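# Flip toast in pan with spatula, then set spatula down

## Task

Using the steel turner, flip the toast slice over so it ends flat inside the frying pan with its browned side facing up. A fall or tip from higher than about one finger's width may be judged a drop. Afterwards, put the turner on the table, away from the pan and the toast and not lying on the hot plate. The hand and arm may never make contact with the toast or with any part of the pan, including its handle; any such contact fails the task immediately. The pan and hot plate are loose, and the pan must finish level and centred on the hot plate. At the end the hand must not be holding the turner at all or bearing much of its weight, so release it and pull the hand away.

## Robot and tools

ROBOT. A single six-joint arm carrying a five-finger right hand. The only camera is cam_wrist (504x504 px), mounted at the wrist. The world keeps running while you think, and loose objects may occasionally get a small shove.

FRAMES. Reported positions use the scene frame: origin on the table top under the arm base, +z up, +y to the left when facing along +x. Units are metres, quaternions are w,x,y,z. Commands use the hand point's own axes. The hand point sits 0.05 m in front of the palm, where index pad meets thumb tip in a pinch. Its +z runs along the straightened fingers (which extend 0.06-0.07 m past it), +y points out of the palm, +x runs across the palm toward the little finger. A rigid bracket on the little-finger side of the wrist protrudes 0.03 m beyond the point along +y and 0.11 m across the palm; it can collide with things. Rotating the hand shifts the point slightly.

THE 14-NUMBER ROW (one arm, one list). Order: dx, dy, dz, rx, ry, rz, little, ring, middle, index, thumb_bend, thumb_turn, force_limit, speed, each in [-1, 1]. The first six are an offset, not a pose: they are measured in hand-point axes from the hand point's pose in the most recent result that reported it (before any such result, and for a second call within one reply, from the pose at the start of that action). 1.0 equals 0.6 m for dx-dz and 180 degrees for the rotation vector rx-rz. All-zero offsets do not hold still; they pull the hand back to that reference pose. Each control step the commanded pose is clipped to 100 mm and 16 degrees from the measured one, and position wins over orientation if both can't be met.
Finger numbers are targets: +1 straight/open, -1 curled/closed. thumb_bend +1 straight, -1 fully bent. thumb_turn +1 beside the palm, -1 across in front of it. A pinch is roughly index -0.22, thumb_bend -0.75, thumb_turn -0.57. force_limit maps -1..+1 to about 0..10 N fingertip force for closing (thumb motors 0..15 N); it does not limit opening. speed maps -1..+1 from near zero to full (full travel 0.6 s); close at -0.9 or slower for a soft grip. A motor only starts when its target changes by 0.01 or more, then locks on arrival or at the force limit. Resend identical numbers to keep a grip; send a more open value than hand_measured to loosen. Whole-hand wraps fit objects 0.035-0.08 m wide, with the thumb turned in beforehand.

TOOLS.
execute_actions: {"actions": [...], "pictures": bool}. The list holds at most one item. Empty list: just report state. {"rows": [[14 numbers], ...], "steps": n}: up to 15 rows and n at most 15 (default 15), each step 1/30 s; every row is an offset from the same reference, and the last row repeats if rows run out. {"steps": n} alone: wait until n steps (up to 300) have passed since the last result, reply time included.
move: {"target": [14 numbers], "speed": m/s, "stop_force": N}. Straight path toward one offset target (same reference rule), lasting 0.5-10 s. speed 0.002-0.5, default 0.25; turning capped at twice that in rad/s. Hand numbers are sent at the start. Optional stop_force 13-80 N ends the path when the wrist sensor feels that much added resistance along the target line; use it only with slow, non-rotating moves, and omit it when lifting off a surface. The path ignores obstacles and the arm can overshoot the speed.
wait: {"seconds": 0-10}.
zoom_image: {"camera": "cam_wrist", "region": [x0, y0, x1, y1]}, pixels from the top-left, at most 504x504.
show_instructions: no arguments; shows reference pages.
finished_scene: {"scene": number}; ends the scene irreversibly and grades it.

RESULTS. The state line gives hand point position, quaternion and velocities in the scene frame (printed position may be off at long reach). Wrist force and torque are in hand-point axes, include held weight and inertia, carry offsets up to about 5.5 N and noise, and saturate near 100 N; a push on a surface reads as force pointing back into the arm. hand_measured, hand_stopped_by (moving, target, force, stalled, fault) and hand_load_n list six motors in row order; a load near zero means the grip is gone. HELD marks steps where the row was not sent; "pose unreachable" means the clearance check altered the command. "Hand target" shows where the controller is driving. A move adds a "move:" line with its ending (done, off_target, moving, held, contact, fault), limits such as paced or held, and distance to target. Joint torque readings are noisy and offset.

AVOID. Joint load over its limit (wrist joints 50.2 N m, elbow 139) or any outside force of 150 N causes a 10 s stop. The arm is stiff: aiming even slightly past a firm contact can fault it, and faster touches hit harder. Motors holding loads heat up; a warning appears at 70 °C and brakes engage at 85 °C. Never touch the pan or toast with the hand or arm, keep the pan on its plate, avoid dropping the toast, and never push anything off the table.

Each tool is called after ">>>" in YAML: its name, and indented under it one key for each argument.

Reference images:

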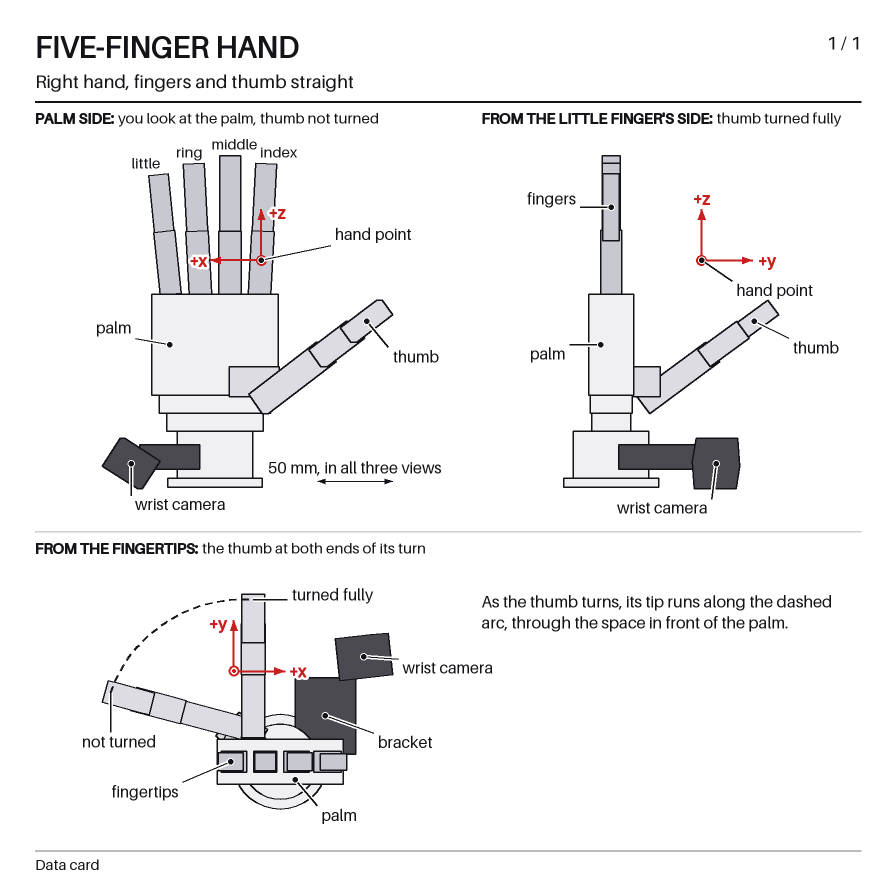

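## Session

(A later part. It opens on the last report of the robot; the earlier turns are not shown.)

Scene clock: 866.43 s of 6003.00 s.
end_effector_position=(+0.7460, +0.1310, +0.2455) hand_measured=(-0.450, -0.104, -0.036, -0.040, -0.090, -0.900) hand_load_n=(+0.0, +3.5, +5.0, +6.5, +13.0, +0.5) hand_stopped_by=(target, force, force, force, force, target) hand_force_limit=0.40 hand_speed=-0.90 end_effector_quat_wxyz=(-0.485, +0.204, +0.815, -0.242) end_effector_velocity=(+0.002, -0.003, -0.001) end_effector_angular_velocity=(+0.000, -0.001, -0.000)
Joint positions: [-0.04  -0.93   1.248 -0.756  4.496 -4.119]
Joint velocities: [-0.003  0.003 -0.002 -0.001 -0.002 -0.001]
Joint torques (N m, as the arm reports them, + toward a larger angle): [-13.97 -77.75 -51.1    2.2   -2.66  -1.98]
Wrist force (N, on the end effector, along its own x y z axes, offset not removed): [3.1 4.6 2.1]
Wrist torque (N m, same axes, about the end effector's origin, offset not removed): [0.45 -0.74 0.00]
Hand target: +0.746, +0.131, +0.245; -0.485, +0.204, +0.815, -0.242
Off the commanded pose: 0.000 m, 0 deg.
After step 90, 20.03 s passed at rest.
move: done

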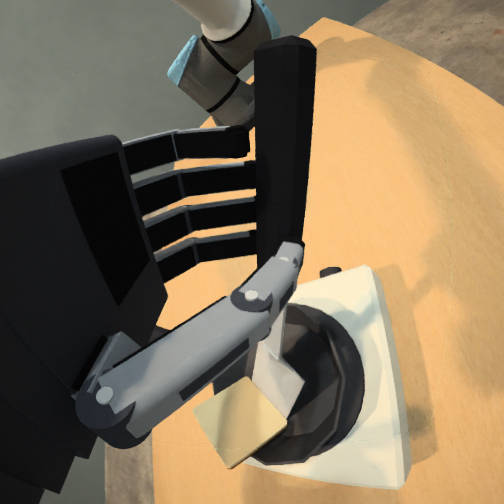

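>>> move:
  target: [-0.0002, 0.0375, 0.02625, 0, -0.02231, 0.03186, -0.45, -0.5, -0.5, -0.5, -0.4, -0.9, 0.4, -0.9]
  speed: 0.02

>>> move:
  target: [-0.0002, 0.0375, 0.02625, 0, -0.02231, 0.03186, -0.45, -0.5, -0.5, -0.5, -0.4, -0.9, 0.4, -0.9]
  speed: 0.02

>>> zoom_image:
  camera: "cam_wrist"
  region: [140, 304, 340, 504]

Scene clock: 878.63 s of 6003.00 s.
end_effector_position=(+0.7344, +0.1458, +0.2258) hand_measured=(-0.450, -0.104, -0.036, -0.040, -0.090, -0.900) hand_load_n=(+0.0, +3.5, +5.0, +6.5, +12.5, +1.0) hand_stopped_by=(target, force, force, force, force, target) hand_force_limit=0.40 hand_speed=-0.90 end_effector_quat_wxyz=(-0.444, +0.236, +0.820, -0.272) end_effector_velocity=(-0.001, +0.002, -0.001) end_effector_angular_velocity=(-0.007, -0.005, -0.001)
Joint positions: [-0.007 -0.965  1.323 -0.85   4.484 -4.017]
Joint velocities: [ 0.003 -0.003  0.006 -0.006  0.     0.008]
Joint torques (N m, as the arm reports them, + toward a larger angle): [   8.49 -105.82  -35.89   -1.27   -2.57    1.93]
Wrist force (N, on the end effector, along its own x y z axes, offset not removed): [-3.5 0.4 1.3]
Wrist torque (N m, same axes, about the end effector's origin, offset not removed): [-0.09 0.36 -0.49]
Hand target: +0.734, +0.146, +0.226; -0.444, +0.236, +0.820, -0.273
Off the commanded pose: 0.000 m, 0 deg.
After step 90, 5.93 s passed at rest.
move: done

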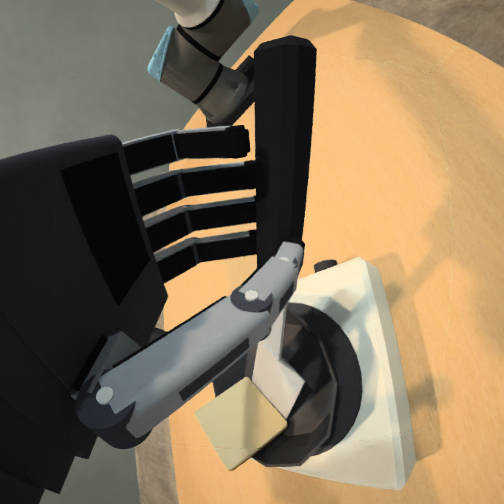

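Scene clock: 881.90 s of 6003.00 s.
end_effector_position=(+0.7244, +0.1586, +0.2041) hand_measured=(-0.450, -0.104, -0.036, -0.040, -0.090, -0.900) hand_load_n=(+0.0, +3.5, +5.0, +6.5, +12.5, +1.0) hand_stopped_by=(target, force, force, force, force, target) hand_force_limit=0.40 hand_speed=-0.90 end_effector_quat_wxyz=(-0.402, +0.267, +0.822, -0.302) end_effector_velocity=(-0.000, +0.001, -0.002) end_effector_angular_velocity=(-0.008, -0.007, +0.001)
Joint positions: [ 0.026 -0.991  1.393 -0.941  4.466 -3.913]
Joint velocities: [ 0.003 -0.001  0.005 -0.008 -0.003  0.008]
Joint torques (N m, as the arm reports them, + toward a larger angle): [  7.71 -99.7  -34.59  -2.05  -2.76   1.73]
Wrist force (N, on the end effector, along its own x y z axes, offset not removed): [0.5 6.9 -1.1]
Wrist torque (N m, same axes, about the end effector's origin, offset not removed): [1.08 0.02 -0.02]
Hand target: +0.724, +0.159, +0.204; -0.401, +0.267, +0.822, -0.302
Off the commanded pose: 0.000 m, 0 deg.
move: done

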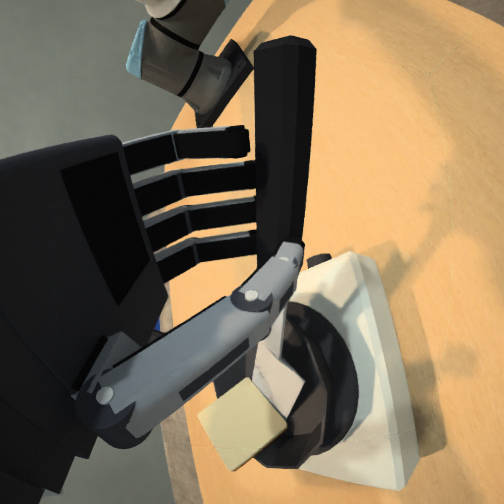

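Region (140, 304, 340, 504) of cam_wrist's 504x504 image, scaled by 2.520, with more detail than that image has.

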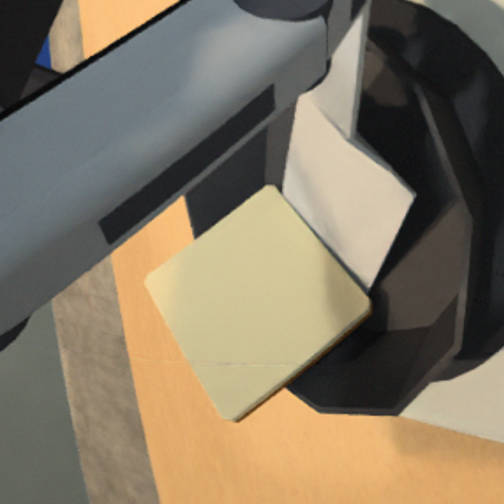

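>>> move:
  target: [-0.0042, 0.0059, 0.0041, 0, 0, 0, -0.45, -0.5, -0.5, -0.5, -0.4, -0.9, 0.4, -0.9]
  speed: 0.005

>>> zoom_image:
  camera: "cam_wrist"
  region: [140, 304, 340, 504]

Scene clock: 887.73 s of 6003.00 s.
end_effector_position=(+0.7244, +0.1585, +0.1992) hand_measured=(-0.450, -0.104, -0.036, -0.040, -0.090, -0.900) hand_load_n=(+0.0, +4.0, +5.0, +6.5, +12.0, +0.5) hand_stopped_by=(target, force, force, force, force, target) hand_force_limit=0.40 hand_speed=-0.90 end_effector_quat_wxyz=(-0.402, +0.267, +0.822, -0.302) end_effector_velocity=(-0.001, -0.000, -0.002) end_effector_angular_velocity=(+0.001, +0.004, -0.002)
Joint positions: [ 0.026 -0.988  1.397 -0.949  4.466 -3.913]
Joint velocities: [-0.001  0.003  0.001  0.001  0.002 -0.   ]
Joint torques (N m, as the arm reports them, + toward a larger angle): [-12.95 -73.67 -33.01  -2.41   2.24  -1.96]
Wrist force (N, on the end effector, along its own x y z axes, offset not removed): [-1.3 1.8 3.7]
Wrist torque (N m, same axes, about the end effector's origin, offset not removed): [-0.05 0.23 -0.19]
Hand target: +0.724, +0.159, +0.199; -0.402, +0.267, +0.822, -0.302
Off the commanded pose: 0.000 m, 0 deg.
After step 90, 1.67 s passed at rest.
move: done

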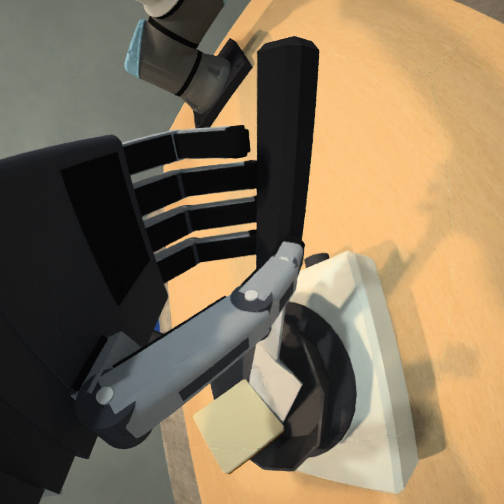

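Region (140, 304, 340, 504) of cam_wrist's 504x504 image, scaled by 2.520, with more detail than that image has.

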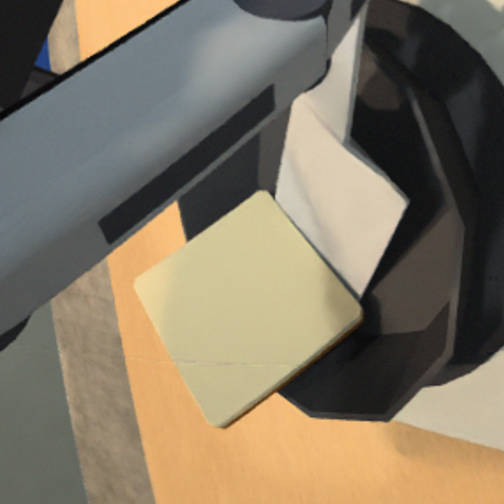

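>>> move:
  target: [-0.0148, -0.01175, -0.0082, 0, 0, 0, -0.45, -0.5, -0.5, -0.5, -0.4, -0.9, 0.4, -0.9]
  speed: 0.01

>>> zoom_image:
  camera: "cam_wrist"
  region: [140, 304, 340, 504]

Scene clock: 894.73 s of 6003.00 s.
end_effector_position=(+0.7316, +0.1493, +0.2021) hand_measured=(-0.450, -0.104, -0.036, -0.040, -0.090, -0.900) hand_load_n=(+0.0, +3.0, +5.0, +7.0, +12.5, +1.0) hand_stopped_by=(target, force, force, force, force, target) hand_force_limit=0.40 hand_speed=-0.90 end_effector_quat_wxyz=(-0.402, +0.267, +0.822, -0.302) end_effector_velocity=(+0.001, -0.003, +0.001) end_effector_angular_velocity=(-0.001, +0.000, -0.000)
Joint positions: [ 0.016 -0.982  1.382 -0.941  4.457 -3.919]
Joint velocities: [-0.003  0.    -0.003  0.002 -0.002 -0.001]
Joint torques (N m, as the arm reports them, + toward a larger angle): [-16.15 -73.46 -52.65   1.41  -2.42  -1.72]
Wrist force (N, on the end effector, along its own x y z axes, offset not removed): [1.7 4.6 0.8]
Wrist torque (N m, same axes, about the end effector's origin, offset not removed): [0.53 -0.24 -0.04]
Hand target: +0.732, +0.149, +0.202; -0.402, +0.267, +0.822, -0.302
Off the commanded pose: 0.000 m, 0 deg.
After step 90, 2.53 s passed at rest.
move: done

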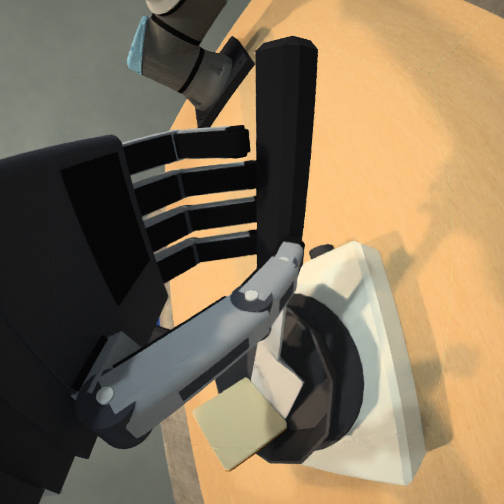

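Region (140, 304, 340, 504) of cam_wrist's 504x504 image, scaled by 2.520, with more detail than that image has.

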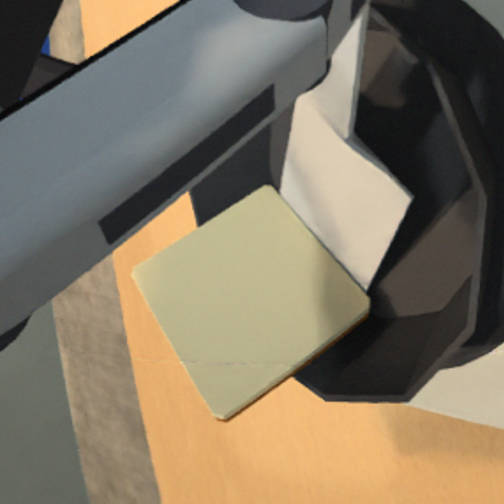

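>>> move:
  target: [-0.00433, -0.00205, -0.00143, 0, 0, 0, -0.45, -0.5, -0.5, -0.5, -0.4, -0.9, 0.4, -0.9]
  speed: 0.005

>>> zoom_image:
  camera: "cam_wrist"
  region: [140, 304, 340, 504]

Scene clock: 902.30 s of 6003.00 s.
end_effector_position=(+0.7334, +0.1471, +0.2021) hand_measured=(-0.450, -0.104, -0.036, -0.040, -0.090, -0.900) hand_load_n=(+0.0, +3.0, +5.0, +7.0, +12.5, +1.0) hand_stopped_by=(target, force, force, force, force, target) hand_force_limit=0.40 hand_speed=-0.90 end_effector_quat_wxyz=(-0.402, +0.267, +0.822, -0.302) end_effector_velocity=(+0.000, -0.002, -0.001) end_effector_angular_velocity=(-0.000, +0.003, -0.001)
Joint positions: [ 0.014 -0.98   1.379 -0.94   4.455 -3.92 ]
Joint velocities: [-0.002  0.002 -0.001  0.002 -0.001 -0.001]
Joint torques (N m, as the arm reports them, + toward a larger angle): [-13.11 -72.21 -51.82   1.79  -2.69  -1.84]
Wrist force (N, on the end effector, along its own x y z axes, offset not removed): [0.6 3.3 -0.5]
Wrist torque (N m, same axes, about the end effector's origin, offset not removed): [0.55 -0.05 -0.18]
Hand target: +0.733, +0.147, +0.202; -0.402, +0.267, +0.822, -0.302
Off the commanded pose: 0.000 m, 0 deg.
After step 90, 3.80 s passed at rest.
move: done

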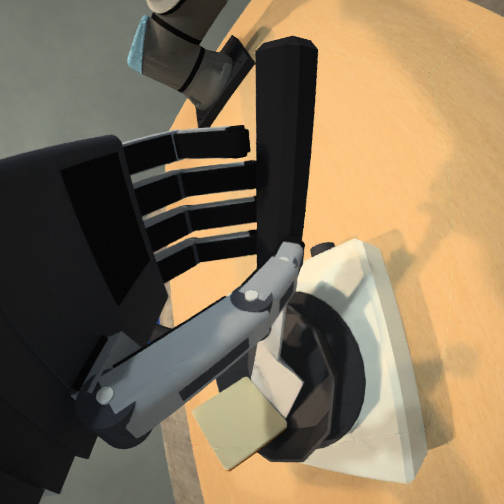

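Region (140, 304, 340, 504) of cam_wrist's 504x504 image, scaled by 2.520, with more detail than that image has.

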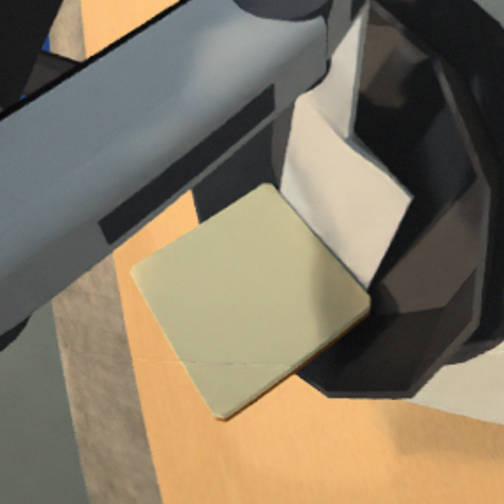

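>>> move:
  target: [-0.0064, 0.0009, 0.0006, 0, 0, 0, -0.45, -0.5, -0.5, -0.5, -0.4, -0.9, 0.4, -0.9]
  speed: 0.005

>>> zoom_image:
  camera: "cam_wrist"
  region: [140, 304, 340, 504]

Scene clock: 907.50 s of 6003.00 s.
end_effector_position=(+0.7352, +0.1448, +0.1998) hand_measured=(-0.450, -0.104, -0.036, -0.040, -0.090, -0.900) hand_load_n=(+0.0, +3.5, +5.0, +6.5, +12.0, +0.5) hand_stopped_by=(target, force, force, force, force, target) hand_force_limit=0.40 hand_speed=-0.90 end_effector_quat_wxyz=(-0.402, +0.267, +0.822, -0.302) end_effector_velocity=(+0.001, -0.001, -0.000) end_effector_angular_velocity=(-0.000, -0.001, +0.000)
Joint positions: [ 0.011 -0.976  1.378 -0.943  4.453 -3.921]
Joint velocities: [-0.     0.001 -0.001 -0.001 -0.001 -0.   ]
Joint torques (N m, as the arm reports them, + toward a larger angle): [-12.61 -71.19 -50.79  -2.32  -2.89  -1.95]
Wrist force (N, on the end effector, along its own x y z axes, offset not removed): [4.5 4.3 2.4]
Wrist torque (N m, same axes, about the end effector's origin, offset not removed): [0.36 -0.63 0.03]
Hand target: +0.735, +0.145, +0.200; -0.402, +0.267, +0.822, -0.302
Off the commanded pose: 0.000 m, 0 deg.
After step 90, 1.23 s passed at rest.
move: done

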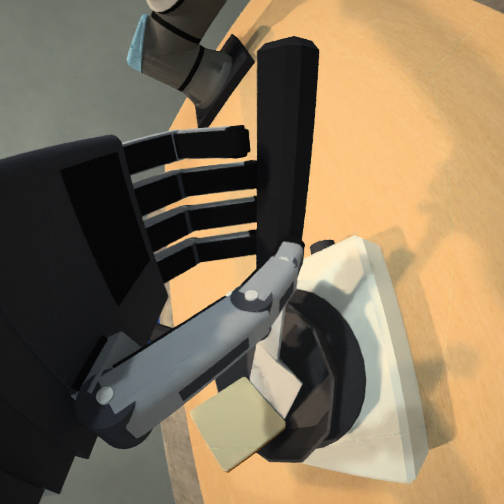

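Region (140, 304, 340, 504) of cam_wrist's 504x504 image, scaled by 2.520, with more detail than that image has.

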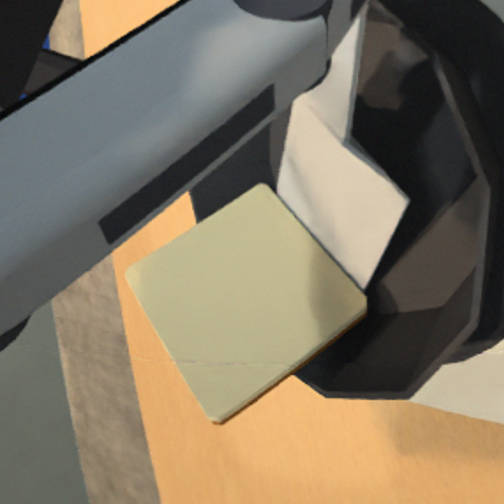

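>>> move:
  target: [-0.00433, -0.00205, -0.00143, 0, 0, 0, -0.45, -0.5, -0.5, -0.5, -0.4, -0.9, 0.4, -0.9]
  speed: 0.005

>>> zoom_image:
  camera: "cam_wrist"
  region: [140, 304, 340, 504]

Scene clock: 912.70 s of 6003.00 s.
end_effector_position=(+0.7369, +0.1425, +0.1998) hand_measured=(-0.450, -0.104, -0.036, -0.040, -0.090, -0.900) hand_load_n=(+0.0, +3.5, +5.0, +6.5, +12.0, +0.5) hand_stopped_by=(target, force, force, force, force, target) hand_force_limit=0.40 hand_speed=-0.90 end_effector_quat_wxyz=(-0.402, +0.267, +0.822, -0.302) end_effector_velocity=(+0.001, -0.001, -0.000) end_effector_angular_velocity=(-0.000, -0.000, -0.000)
Joint positions: [ 0.009 -0.974  1.375 -0.942  4.451 -3.923]
Joint velocities: [-0.001  0.001 -0.001 -0.    -0.001 -0.001]
Joint torques (N m, as the arm reports them, + toward a larger angle): [-14.39 -71.69 -51.83   1.29  -2.37  -1.88]
Wrist force (N, on the end effector, along its own x y z axes, offset not removed): [3.6 0.2 -2.2]
Wrist torque (N m, same axes, about the end effector's origin, offset not removed): [-0.01 -0.22 -0.16]
Hand target: +0.737, +0.142, +0.200; -0.402, +0.267, +0.822, -0.302
Off the commanded pose: 0.000 m, 0 deg.
After step 90, 1.40 s passed at rest.
move: done

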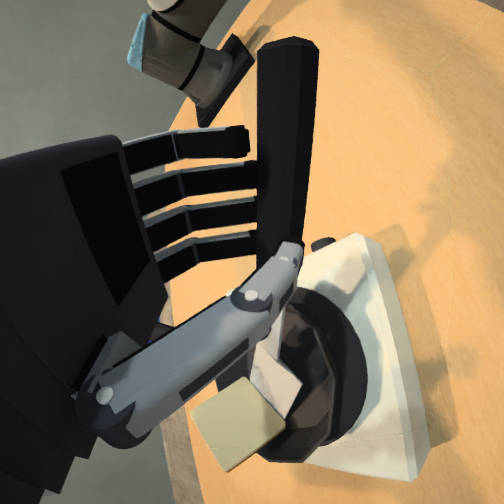

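Region (140, 304, 340, 504) of cam_wrist's 504x504 image, scaled by 2.520, with more detail than that image has.

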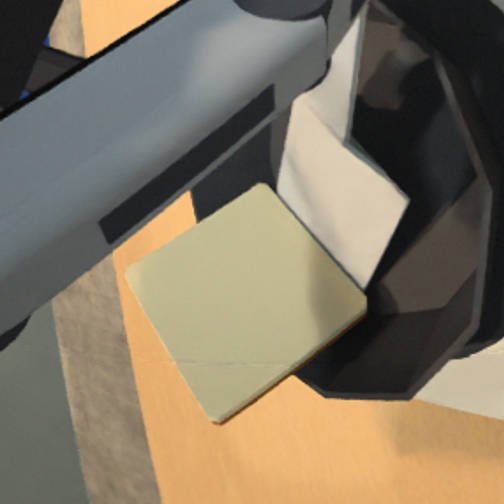

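>>> move:
  target: [0.01443, 0.00683, 0.00478, 0, 0, 0, -0.45, -0.5, -0.5, -0.5, -0.4, -0.9, 0.4, -0.9]
  speed: 0.008

>>> zoom_image:
  camera: "cam_wrist"
  region: [140, 304, 340, 504]

Scene clock: 919.23 s of 6003.00 s.
end_effector_position=(+0.7309, +0.1502, +0.1998) hand_measured=(-0.450, -0.104, -0.036, -0.040, -0.090, -0.900) hand_load_n=(+0.0, +3.5, +5.0, +6.5, +12.0, +0.5) hand_stopped_by=(target, force, force, force, force, target) hand_force_limit=0.40 hand_speed=-0.90 end_effector_quat_wxyz=(-0.402, +0.267, +0.822, -0.302) end_effector_velocity=(-0.002, +0.002, +0.000) end_effector_angular_velocity=(-0.000, +0.002, +0.001)
Joint positions: [ 0.017 -0.981  1.385 -0.945  4.458 -3.918]
Joint velocities: [ 0.002 -0.001  0.002  0.001  0.001  0.001]
Joint torques (N m, as the arm reports them, + toward a larger angle): [   7.1  -100.05  -34.19   -1.93    2.02    1.87]
Wrist force (N, on the end effector, along its own x y z axes, offset not removed): [0.3 6.6 -4.3]
Wrist torque (N m, same axes, about the end effector's origin, offset not removed): [1.28 0.06 0.06]
Hand target: +0.731, +0.150, +0.200; -0.402, +0.267, +0.822, -0.302
Off the commanded pose: 0.000 m, 0 deg.
After step 90, 2.03 s passed at rest.
move: done

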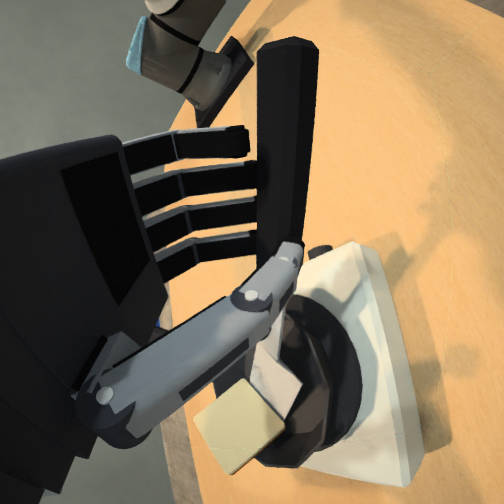

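Region (140, 304, 340, 504) of cam_wrist's 504x504 image, scaled by 2.520, with more detail than that image has.

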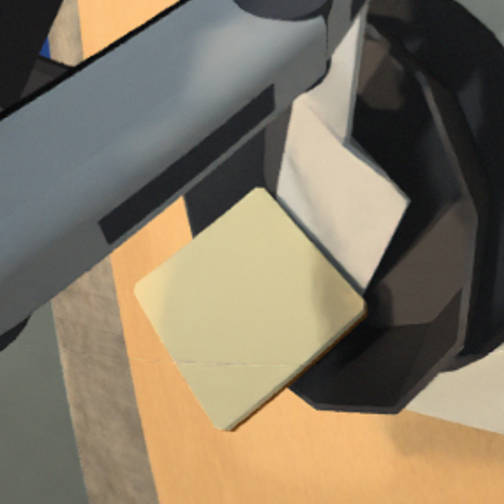

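>>> move:
  target: [0.00667, -0.00946, -0.00662, 0, 0, 0, -0.45, -0.5, -0.5, -0.5, -0.4, -0.9, 0.4, -0.9]
  speed: 0.006

>>> zoom_image:
  camera: "cam_wrist"
  region: [140, 304, 340, 504]

Scene clock: 925.63 s of 6003.00 s.
end_effector_position=(+0.7309, +0.1502, +0.2076) hand_measured=(-0.450, -0.104, -0.036, -0.040, -0.090, -0.900) hand_load_n=(+0.0, +2.5, +4.5, +7.0, +13.0, +1.5) hand_stopped_by=(target, force, force, force, force, target) hand_force_limit=0.40 hand_speed=-0.90 end_effector_quat_wxyz=(-0.402, +0.267, +0.822, -0.302) end_effector_velocity=(-0.000, -0.001, +0.001) end_effector_angular_velocity=(+0.000, +0.001, -0.001)
Joint positions: [ 0.017 -0.986  1.379 -0.933  4.458 -3.918]
Joint velocities: [-0.001 -0.001 -0.001  0.003  0.    -0.   ]
Joint torques (N m, as the arm reports them, + toward a larger angle): [ -13.14 -100.65  -51.87    1.69   -2.47   -1.8 ]
Wrist force (N, on the end effector, along its own x y z axes, offset not removed): [1.6 8.0 -2.0]
Wrist torque (N m, same axes, about the end effector's origin, offset not removed): [1.15 -0.09 0.02]
Hand target: +0.731, +0.150, +0.208; -0.402, +0.267, +0.822, -0.302
Off the commanded pose: 0.000 m, 0 deg.
After step 90, 1.83 s passed at rest.
move: done

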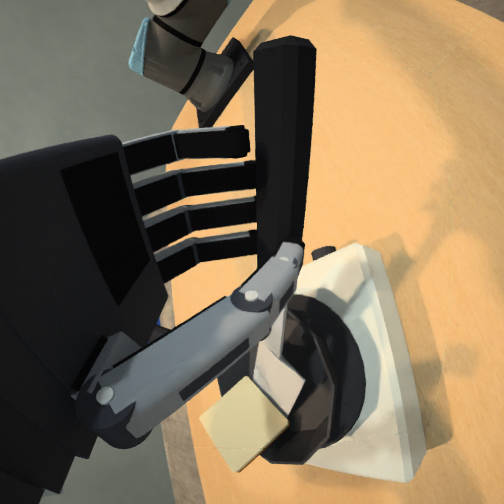

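Region (140, 304, 340, 504) of cam_wrist's 504x504 image, scaled by 2.520, with more detail than that image has.

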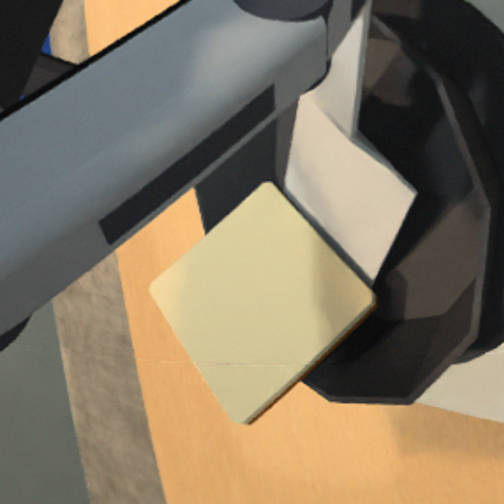

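>>> move:
  target: [-0.0006, 0.04283, 0.02999, 0, -0.02549, 0.03641, -0.45, -0.5, -0.5, -0.5, -0.4, -0.9, 0.4, -0.9]
  speed: 0.015

>>> zoom_image:
  camera: "cam_wrist"
  region: [140, 304, 340, 504]

Scene clock: 961.63 s of 6003.00 s.
end_effector_position=(+0.7214, +0.1623, +0.1805) hand_measured=(-0.450, -0.104, -0.036, -0.040, -0.090, -0.900) hand_load_n=(+0.0, +2.5, +4.5, +7.0, +13.0, +1.5) hand_stopped_by=(target, force, force, force, force, target) hand_force_limit=0.40 hand_speed=-0.90 end_effector_quat_wxyz=(-0.351, +0.301, +0.821, -0.335) end_effector_velocity=(-0.001, +0.001, -0.001) end_effector_angular_velocity=(-0.006, -0.004, +0.001)
Joint positions: [ 0.055 -1.006  1.453 -1.036  4.43  -3.798]
Joint velocities: [ 0.002 -0.001  0.004 -0.005 -0.002  0.006]
Joint torques (N m, as the arm reports them, + toward a larger angle): [  9.36 -99.46 -33.98  -2.32  -2.93   2.01]
Wrist force (N, on the end effector, along its own x y z axes, offset not removed): [-2.1 5.9 -1.1]
Wrist torque (N m, same axes, about the end effector's origin, offset not removed): [0.88 0.44 -0.29]
Hand target: +0.721, +0.162, +0.180; -0.350, +0.301, +0.821, -0.335
Off the commanded pose: 0.000 m, 0 deg.
After step 90, 28.13 s passed at rest.
move: done

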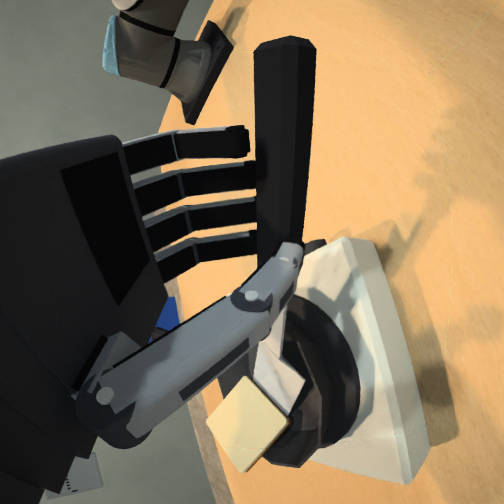

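Region (140, 304, 340, 504) of cam_wrist's 504x504 image, scaled by 2.520, with more detail than that image has.

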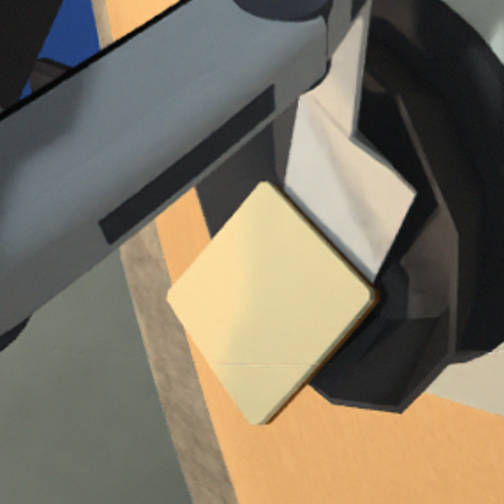

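>>> move:
  target: [-0.0074, -0.00687, -0.00481, 0, 0, 0, -0.45, -0.5, -0.5, -0.5, -0.4, -0.9, 0.4, -0.9]
  speed: 0.006

>>> zoom_image:
  camera: "cam_wrist"
  region: [140, 304, 340, 504]

Scene clock: 968.53 s of 6003.00 s.
end_effector_position=(+0.7251, +0.1577, +0.1834) hand_measured=(-0.450, -0.104, -0.036, -0.040, -0.090, -0.900) hand_load_n=(+0.0, +2.5, +4.5, +7.0, +13.0, +1.5) hand_stopped_by=(target, force, force, force, force, target) hand_force_limit=0.40 hand_speed=-0.90 end_effector_quat_wxyz=(-0.351, +0.301, +0.821, -0.335) end_effector_velocity=(+0.001, -0.002, +0.001) end_effector_angular_velocity=(-0.000, -0.000, -0.001)
Joint positions: [ 0.05  -1.005  1.445 -1.03   4.426 -3.801]
Joint velocities: [-0.002  0.    -0.002  0.001 -0.001 -0.001]
Joint torques (N m, as the arm reports them, + toward a larger angle): [-13.4  -71.13 -50.77   1.52  -2.7   -1.9 ]
Wrist force (N, on the end effector, along its own x y z axes, offset not removed): [1.8 8.1 -5.3]
Wrist torque (N m, same axes, about the end effector's origin, offset not removed): [1.31 0.02 -0.08]
Hand target: +0.725, +0.158, +0.183; -0.351, +0.301, +0.821, -0.335
Off the commanded pose: 0.000 m, 0 deg.
After step 90, 2.53 s passed at rest.
move: done

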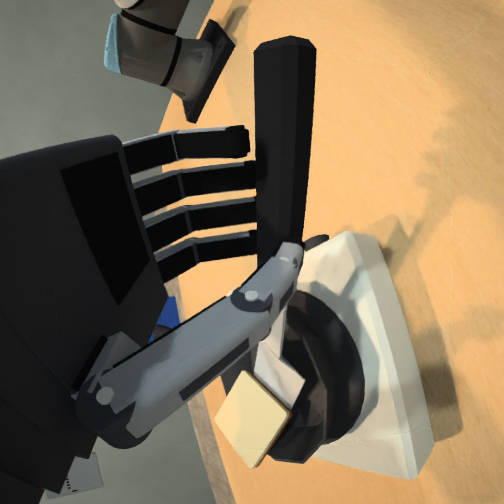

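Region (140, 304, 340, 504) of cam_wrist's 504x504 image, scaled by 2.520, with more detail than that image has.

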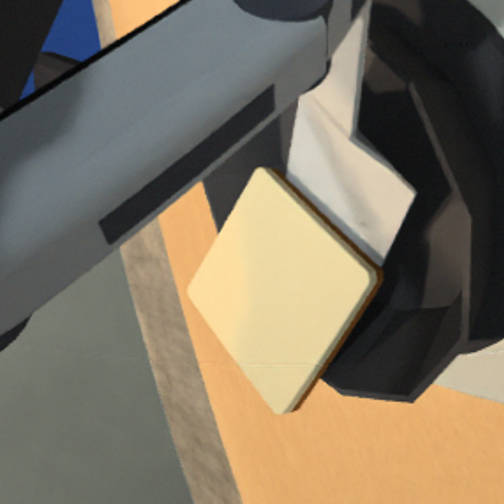

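>>> move:
  target: [-0.0074, -0.00687, -0.00481, 0, 0, 0, -0.45, -0.5, -0.5, -0.5, -0.4, -0.9, 0.4, -0.9]
  speed: 0.006

>>> zoom_image:
  camera: "cam_wrist"
  region: [140, 304, 340, 504]

Scene clock: 972.17 s of 6003.00 s.
end_effector_position=(+0.7287, +0.1531, +0.1863) hand_measured=(-0.450, -0.104, -0.036, -0.040, -0.090, -0.900) hand_load_n=(+0.0, +2.5, +4.5, +7.0, +13.0, +1.5) hand_stopped_by=(target, force, force, force, force, target) hand_force_limit=0.40 hand_speed=-0.90 end_effector_quat_wxyz=(-0.351, +0.301, +0.821, -0.335) end_effector_velocity=(+0.001, -0.001, +0.001) end_effector_angular_velocity=(-0.001, -0.000, +0.001)
Joint positions: [ 0.044 -1.003  1.437 -1.025  4.421 -3.804]
Joint velocities: [-0.001  0.    -0.002  0.002 -0.002 -0.   ]
Joint torques (N m, as the arm reports them, + toward a larger angle): [-12.47 -71.63 -52.68   1.77  -2.76  -1.76]
Wrist force (N, on the end effector, along its own x y z axes, offset not removed): [-0.7 5.7 1.7]
Wrist torque (N m, same axes, about the end effector's origin, offset not removed): [0.40 0.02 -0.14]
Hand target: +0.729, +0.153, +0.186; -0.351, +0.301, +0.821, -0.335
Off the commanded pose: 0.000 m, 0 deg.
move: done

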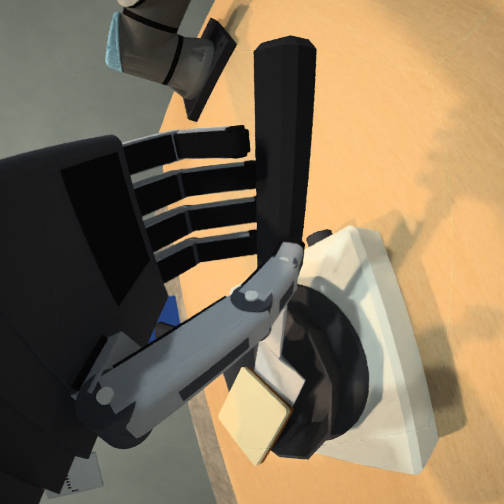

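Region (140, 304, 340, 504) of cam_wrist's 504x504 image, scaled by 2.520, with more detail than that image has.

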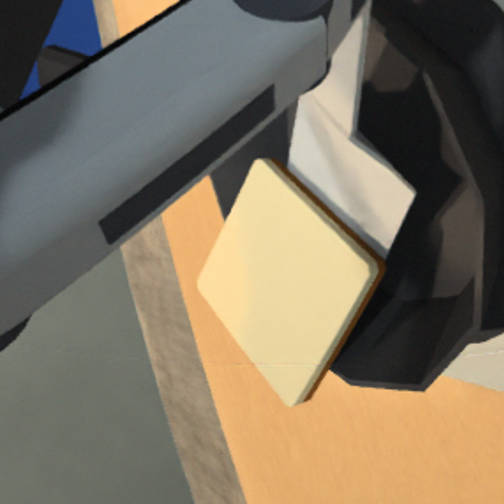

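>>> move:
  target: [-0.00347, 0.02503, 0.01752, 0, -0.01912, 0.02731, -0.45, -0.5, -0.5, -0.5, -0.4, -0.9, 0.4, -0.9]
  speed: 0.012

>>> zoom_image:
  camera: "cam_wrist"
  region: [140, 304, 340, 504]

Scene clock: 1005.80 s of 6003.00 s.
end_effector_position=(+0.7256, +0.1570, +0.1687) hand_measured=(-0.450, -0.104, -0.036, -0.040, -0.090, -0.900) hand_load_n=(+0.0, +2.5, +4.5, +7.0, +13.0, +1.5) hand_stopped_by=(target, force, force, force, force, target) hand_force_limit=0.40 hand_speed=-0.90 end_effector_quat_wxyz=(-0.312, +0.326, +0.818, -0.358) end_effector_velocity=(+0.000, -0.000, -0.001) end_effector_angular_velocity=(-0.005, -0.005, +0.000)
Joint positions: [ 0.068 -1.012  1.482 -1.093  4.392 -3.716]
Joint velocities: [ 0.001 -0.     0.002 -0.005 -0.002  0.005]
Joint torques (N m, as the arm reports them, + toward a larger angle): [ 10.08 -98.49 -34.15  -2.55  -2.7    2.24]
Wrist force (N, on the end effector, along its own x y z axes, offset not removed): [-0.1 2.1 1.8]
Wrist torque (N m, same axes, about the end effector's origin, offset not removed): [0.17 0.04 -0.29]
Hand target: +0.726, +0.157, +0.169; -0.311, +0.326, +0.818, -0.358
Off the commanded pose: 0.000 m, 0 deg.
After step 90, 26.03 s passed at rest.
move: done

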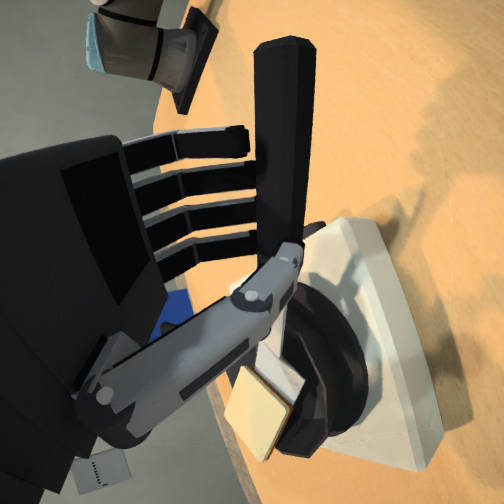

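Region (140, 304, 340, 504) of cam_wrist's 504x504 image, scaled by 2.520, with more detail than that image has.

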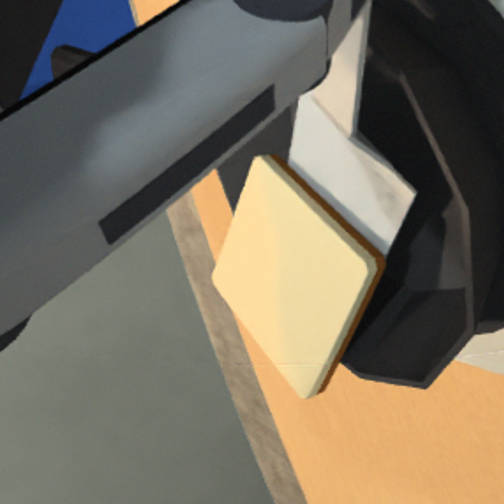

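>>> move:
  target: [-0.00778, -0.00751, -0.00526, 0, 0, 0, -0.45, -0.5, -0.5, -0.5, -0.4, -0.9, 0.4, -0.9]
  speed: 0.006

>>> zoom_image:
  camera: "cam_wrist"
  region: [140, 304, 340, 504]

Scene clock: 1015.80 s of 6003.00 s.
end_effector_position=(+0.7293, +0.1523, +0.1726) hand_measured=(-0.450, -0.104, -0.036, -0.040, -0.090, -0.900) hand_load_n=(+0.0, +2.5, +4.5, +7.0, +13.0, +1.5) hand_stopped_by=(target, force, force, force, force, target) hand_force_limit=0.40 hand_speed=-0.90 end_effector_quat_wxyz=(-0.312, +0.326, +0.818, -0.358) end_effector_velocity=(+0.001, -0.001, +0.002) end_effector_angular_velocity=(-0.000, -0.001, +0.001)
Joint positions: [ 0.063 -1.012  1.474 -1.086  4.388 -3.719]
Joint velocities: [-0.001 -0.001 -0.002  0.001 -0.001 -0.001]
Joint torques (N m, as the arm reports them, + toward a larger angle): [-12.35 -70.66 -50.92   1.27  -2.76  -1.85]
Wrist force (N, on the end effector, along its own x y z axes, offset not removed): [1.2 3.3 1.2]
Wrist torque (N m, same axes, about the end effector's origin, offset not removed): [0.35 -0.09 -0.27]
Hand target: +0.729, +0.152, +0.173; -0.312, +0.326, +0.818, -0.358
Off the commanded pose: 0.000 m, 0 deg.
After step 90, 5.57 s passed at rest.
move: done

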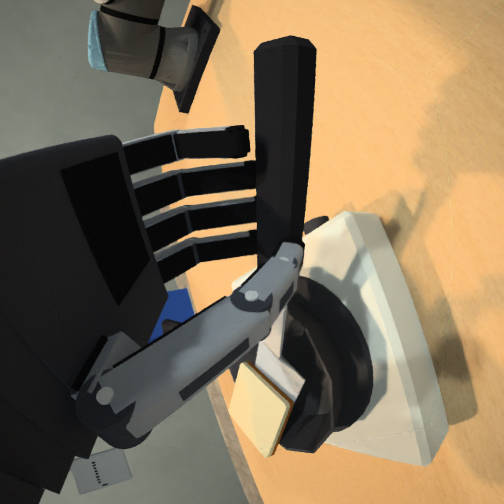

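Region (140, 304, 340, 504) of cam_wrist's 504x504 image, scaled by 2.520, with more detail than that image has.

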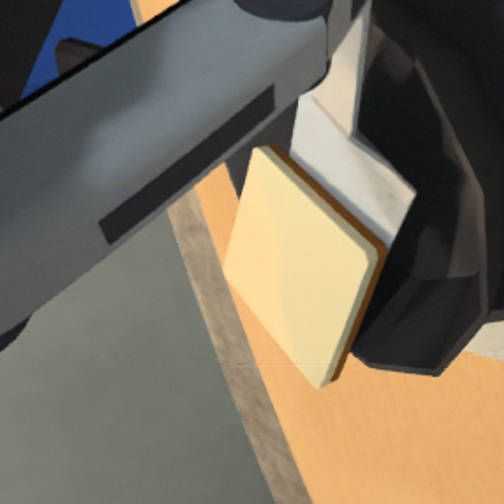

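>>> move:
  target: [-0.00778, -0.00751, -0.00526, 0, 0, 0, -0.45, -0.5, -0.5, -0.5, -0.4, -0.9, 0.4, -0.9]
  speed: 0.006

>>> zoom_image:
  camera: "cam_wrist"
  region: [140, 304, 340, 504]

Scene clock: 1020.07 s of 6003.00 s.
end_effector_position=(+0.7329, +0.1477, +0.1765) hand_measured=(-0.450, -0.104, -0.036, -0.040, -0.090, -0.900) hand_load_n=(+0.0, +2.0, +5.0, +7.0, +12.0, +2.0) hand_stopped_by=(target, force, force, force, force, target) hand_force_limit=0.40 hand_speed=-0.90 end_effector_quat_wxyz=(-0.312, +0.326, +0.818, -0.358) end_effector_velocity=(+0.000, -0.000, +0.000) end_effector_angular_velocity=(+0.001, +0.001, -0.001)
Joint positions: [ 0.057 -1.011  1.466 -1.08   4.383 -3.722]
Joint velocities: [-0.001  0.001 -0.001  0.001  0.001 -0.001]
Joint torques (N m, as the arm reports them, + toward a larger angle): [-12.34 -70.68 -51.03   1.13  -2.91  -1.9 ]
Wrist force (N, on the end effector, along its own x y z axes, offset not removed): [5.1 0.9 1.1]
Wrist torque (N m, same axes, about the end effector's origin, offset not removed): [-0.05 -0.56 -0.07]
Hand target: +0.733, +0.148, +0.177; -0.312, +0.326, +0.818, -0.358
Off the commanded pose: 0.000 m, 0 deg.
move: done

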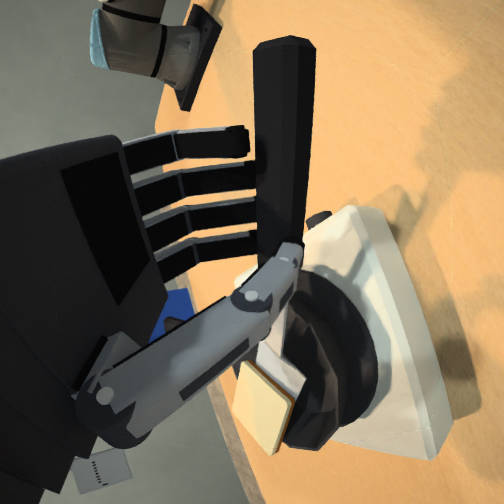

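Region (140, 304, 340, 504) of cam_wrist's 504x504 image, scaled by 2.520, with more detail than that image has.

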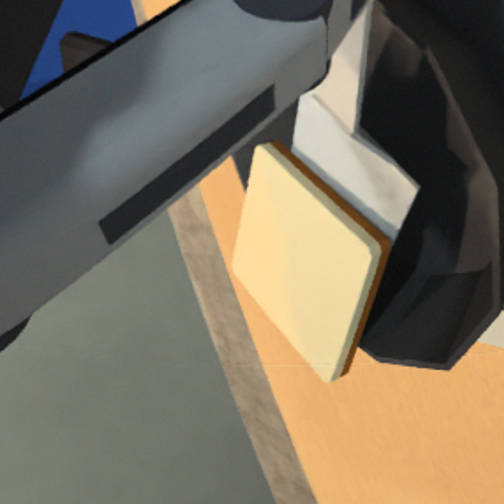

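>>> move:
  target: [0.0032, 0.00075, 0.0005, 0, -0.00956, 0.01365, -0.45, -0.5, -0.5, -0.5, -0.4, -0.9, 0.4, -0.9]
  speed: 0.012

>>> zoom_image:
  camera: "cam_wrist"
  region: [140, 304, 340, 504]

Scene clock: 1028.53 s of 6003.00 s.
end_effector_position=(+0.7317, +0.1493, +0.1765) hand_measured=(-0.450, -0.104, -0.036, -0.040, -0.090, -0.900) hand_load_n=(+0.0, +2.5, +4.5, +6.5, +12.5, +2.0) hand_stopped_by=(target, force, force, force, force, target) hand_force_limit=0.40 hand_speed=-0.90 end_effector_quat_wxyz=(-0.292, +0.338, +0.815, -0.369) end_effector_velocity=(-0.000, +0.001, -0.000) end_effector_angular_velocity=(-0.005, -0.003, +0.001)
Joint positions: [ 0.069 -1.021  1.481 -1.099  4.368 -3.678]
Joint velocities: [ 0.002 -0.     0.001 -0.002 -0.002  0.005]
Joint torques (N m, as the arm reports them, + toward a larger angle): [ 10.   -97.34 -33.53  -2.64  -2.73   2.19]
Wrist force (N, on the end effector, along its own x y z axes, offset not removed): [1.5 4.4 -0.6]
Wrist torque (N m, same axes, about the end effector's origin, offset not removed): [0.50 -0.14 -0.09]
Hand target: +0.732, +0.149, +0.177; -0.291, +0.338, +0.815, -0.369
Off the commanded pose: 0.000 m, 0 deg.
After step 90, 3.07 s passed at rest.
move: done

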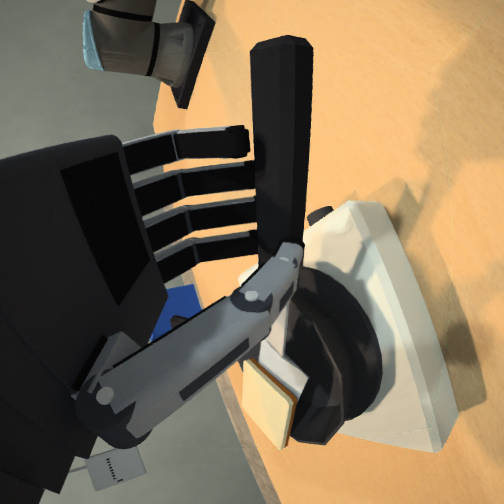

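Region (140, 304, 340, 504) of cam_wrist's 504x504 image, scaled by 2.520, with more detail than that image has.

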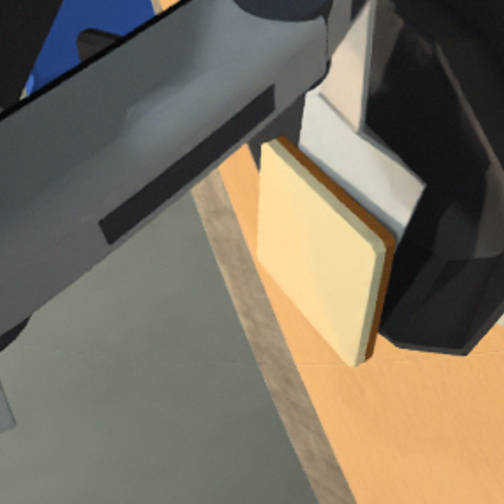

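>>> move:
  target: [0.0406, 0.00767, 0.00537, 0, 0, 0, -0.45, -0.5, -0.5, -0.5, -0.4, -0.9, 0.4, -0.9]
  speed: 0.01

>>> zoom_image:
  camera: "cam_wrist"
  region: [160, 304, 360, 504]

Scene clock: 1043.87 s of 6003.00 s.
end_effector_position=(+0.7164, +0.1687, +0.1766) hand_measured=(-0.450, -0.104, -0.036, -0.040, -0.090, -0.900) hand_load_n=(+0.0, +2.5, +4.5, +6.5, +12.5, +2.0) hand_stopped_by=(target, force, force, force, force, target) hand_force_limit=0.40 hand_speed=-0.90 end_effector_quat_wxyz=(-0.292, +0.338, +0.815, -0.369) end_effector_velocity=(-0.002, +0.003, -0.000) end_effector_angular_velocity=(+0.001, -0.000, -0.000)
Joint positions: [ 0.092 -1.034  1.501 -1.102  4.386 -3.664]
Joint velocities: [ 0.003 -0.001  0.002 -0.001  0.003  0.002]
Joint torques (N m, as the arm reports them, + toward a larger angle): [  6.22 -97.11 -34.22  -2.64   1.82   2.29]
Wrist force (N, on the end effector, along its own x y z axes, offset not removed): [-0.1 2.3 0.6]
Wrist torque (N m, same axes, about the end effector's origin, offset not removed): [0.06 0.06 -0.23]
Hand target: +0.716, +0.169, +0.177; -0.292, +0.338, +0.815, -0.369
Off the commanded pose: 0.000 m, 0 deg.
After step 90, 9.60 s passed at rest.
move: done

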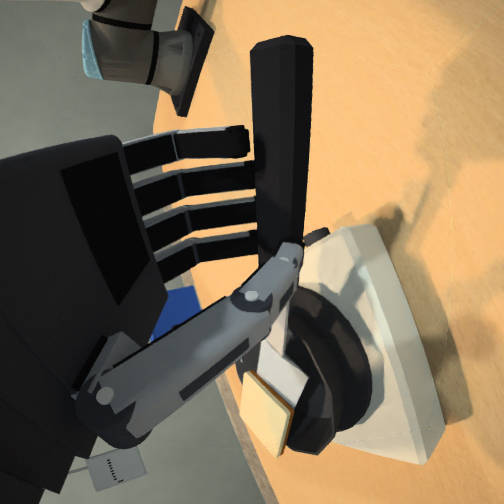

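Region (160, 304, 360, 504) of cam_wrist's 504x504 image, scaled by 2.520, with more detail than that image has.

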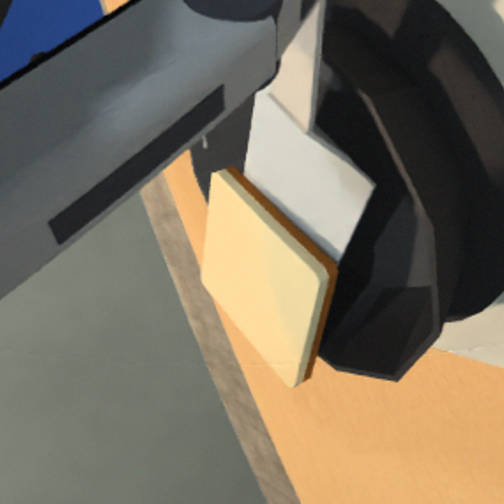

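>>> move:
  target: [-0.0030, 0.01064, 0.00745, 0, 0, 0, -0.45, -0.5, -0.5, -0.5, -0.4, -0.9, 0.4, -0.9]
  speed: 0.006

>>> zoom_image:
  camera: "cam_wrist"
  region: [160, 304, 360, 504]

Scene clock: 1055.77 s of 6003.00 s.
end_effector_position=(+0.7164, +0.1688, +0.1688) hand_measured=(-0.450, -0.104, -0.036, -0.040, -0.090, -0.900) hand_load_n=(+0.0, +3.0, +4.5, +5.5, +12.5, +2.5) hand_stopped_by=(target, force, force, force, force, target) hand_force_limit=0.40 hand_speed=-0.90 end_effector_quat_wxyz=(-0.292, +0.338, +0.815, -0.369) end_effector_velocity=(+0.000, -0.000, -0.002) end_effector_angular_velocity=(+0.000, -0.000, -0.001)
Joint positions: [ 0.092 -1.029  1.507 -1.113  4.386 -3.664]
Joint velocities: [-0.     0.002  0.001 -0.003  0.001  0.   ]
Joint torques (N m, as the arm reports them, + toward a larger angle): [-13.84 -69.25 -33.82  -2.32  -2.79  -1.72]
Wrist force (N, on the end effector, along its own x y z axes, offset not removed): [3.4 5.3 2.1]
Wrist torque (N m, same axes, about the end effector's origin, offset not removed): [0.64 -0.45 0.16]
Hand target: +0.716, +0.169, +0.169; -0.292, +0.338, +0.815, -0.369
Off the commanded pose: 0.000 m, 0 deg.
After step 90, 7.33 s passed at rest.
move: done

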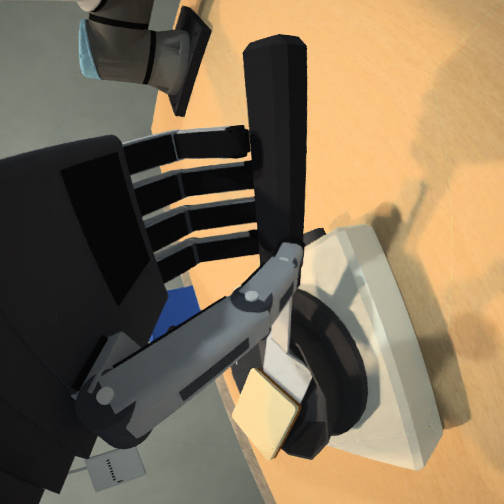

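Region (160, 304, 360, 504) of cam_wrist's 504x504 image, scaled by 2.520, with more detail than that image has.

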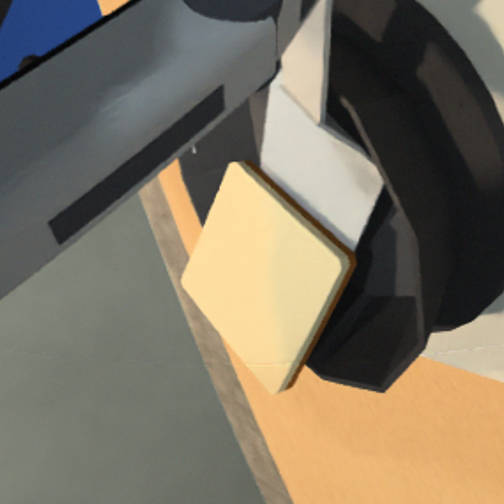

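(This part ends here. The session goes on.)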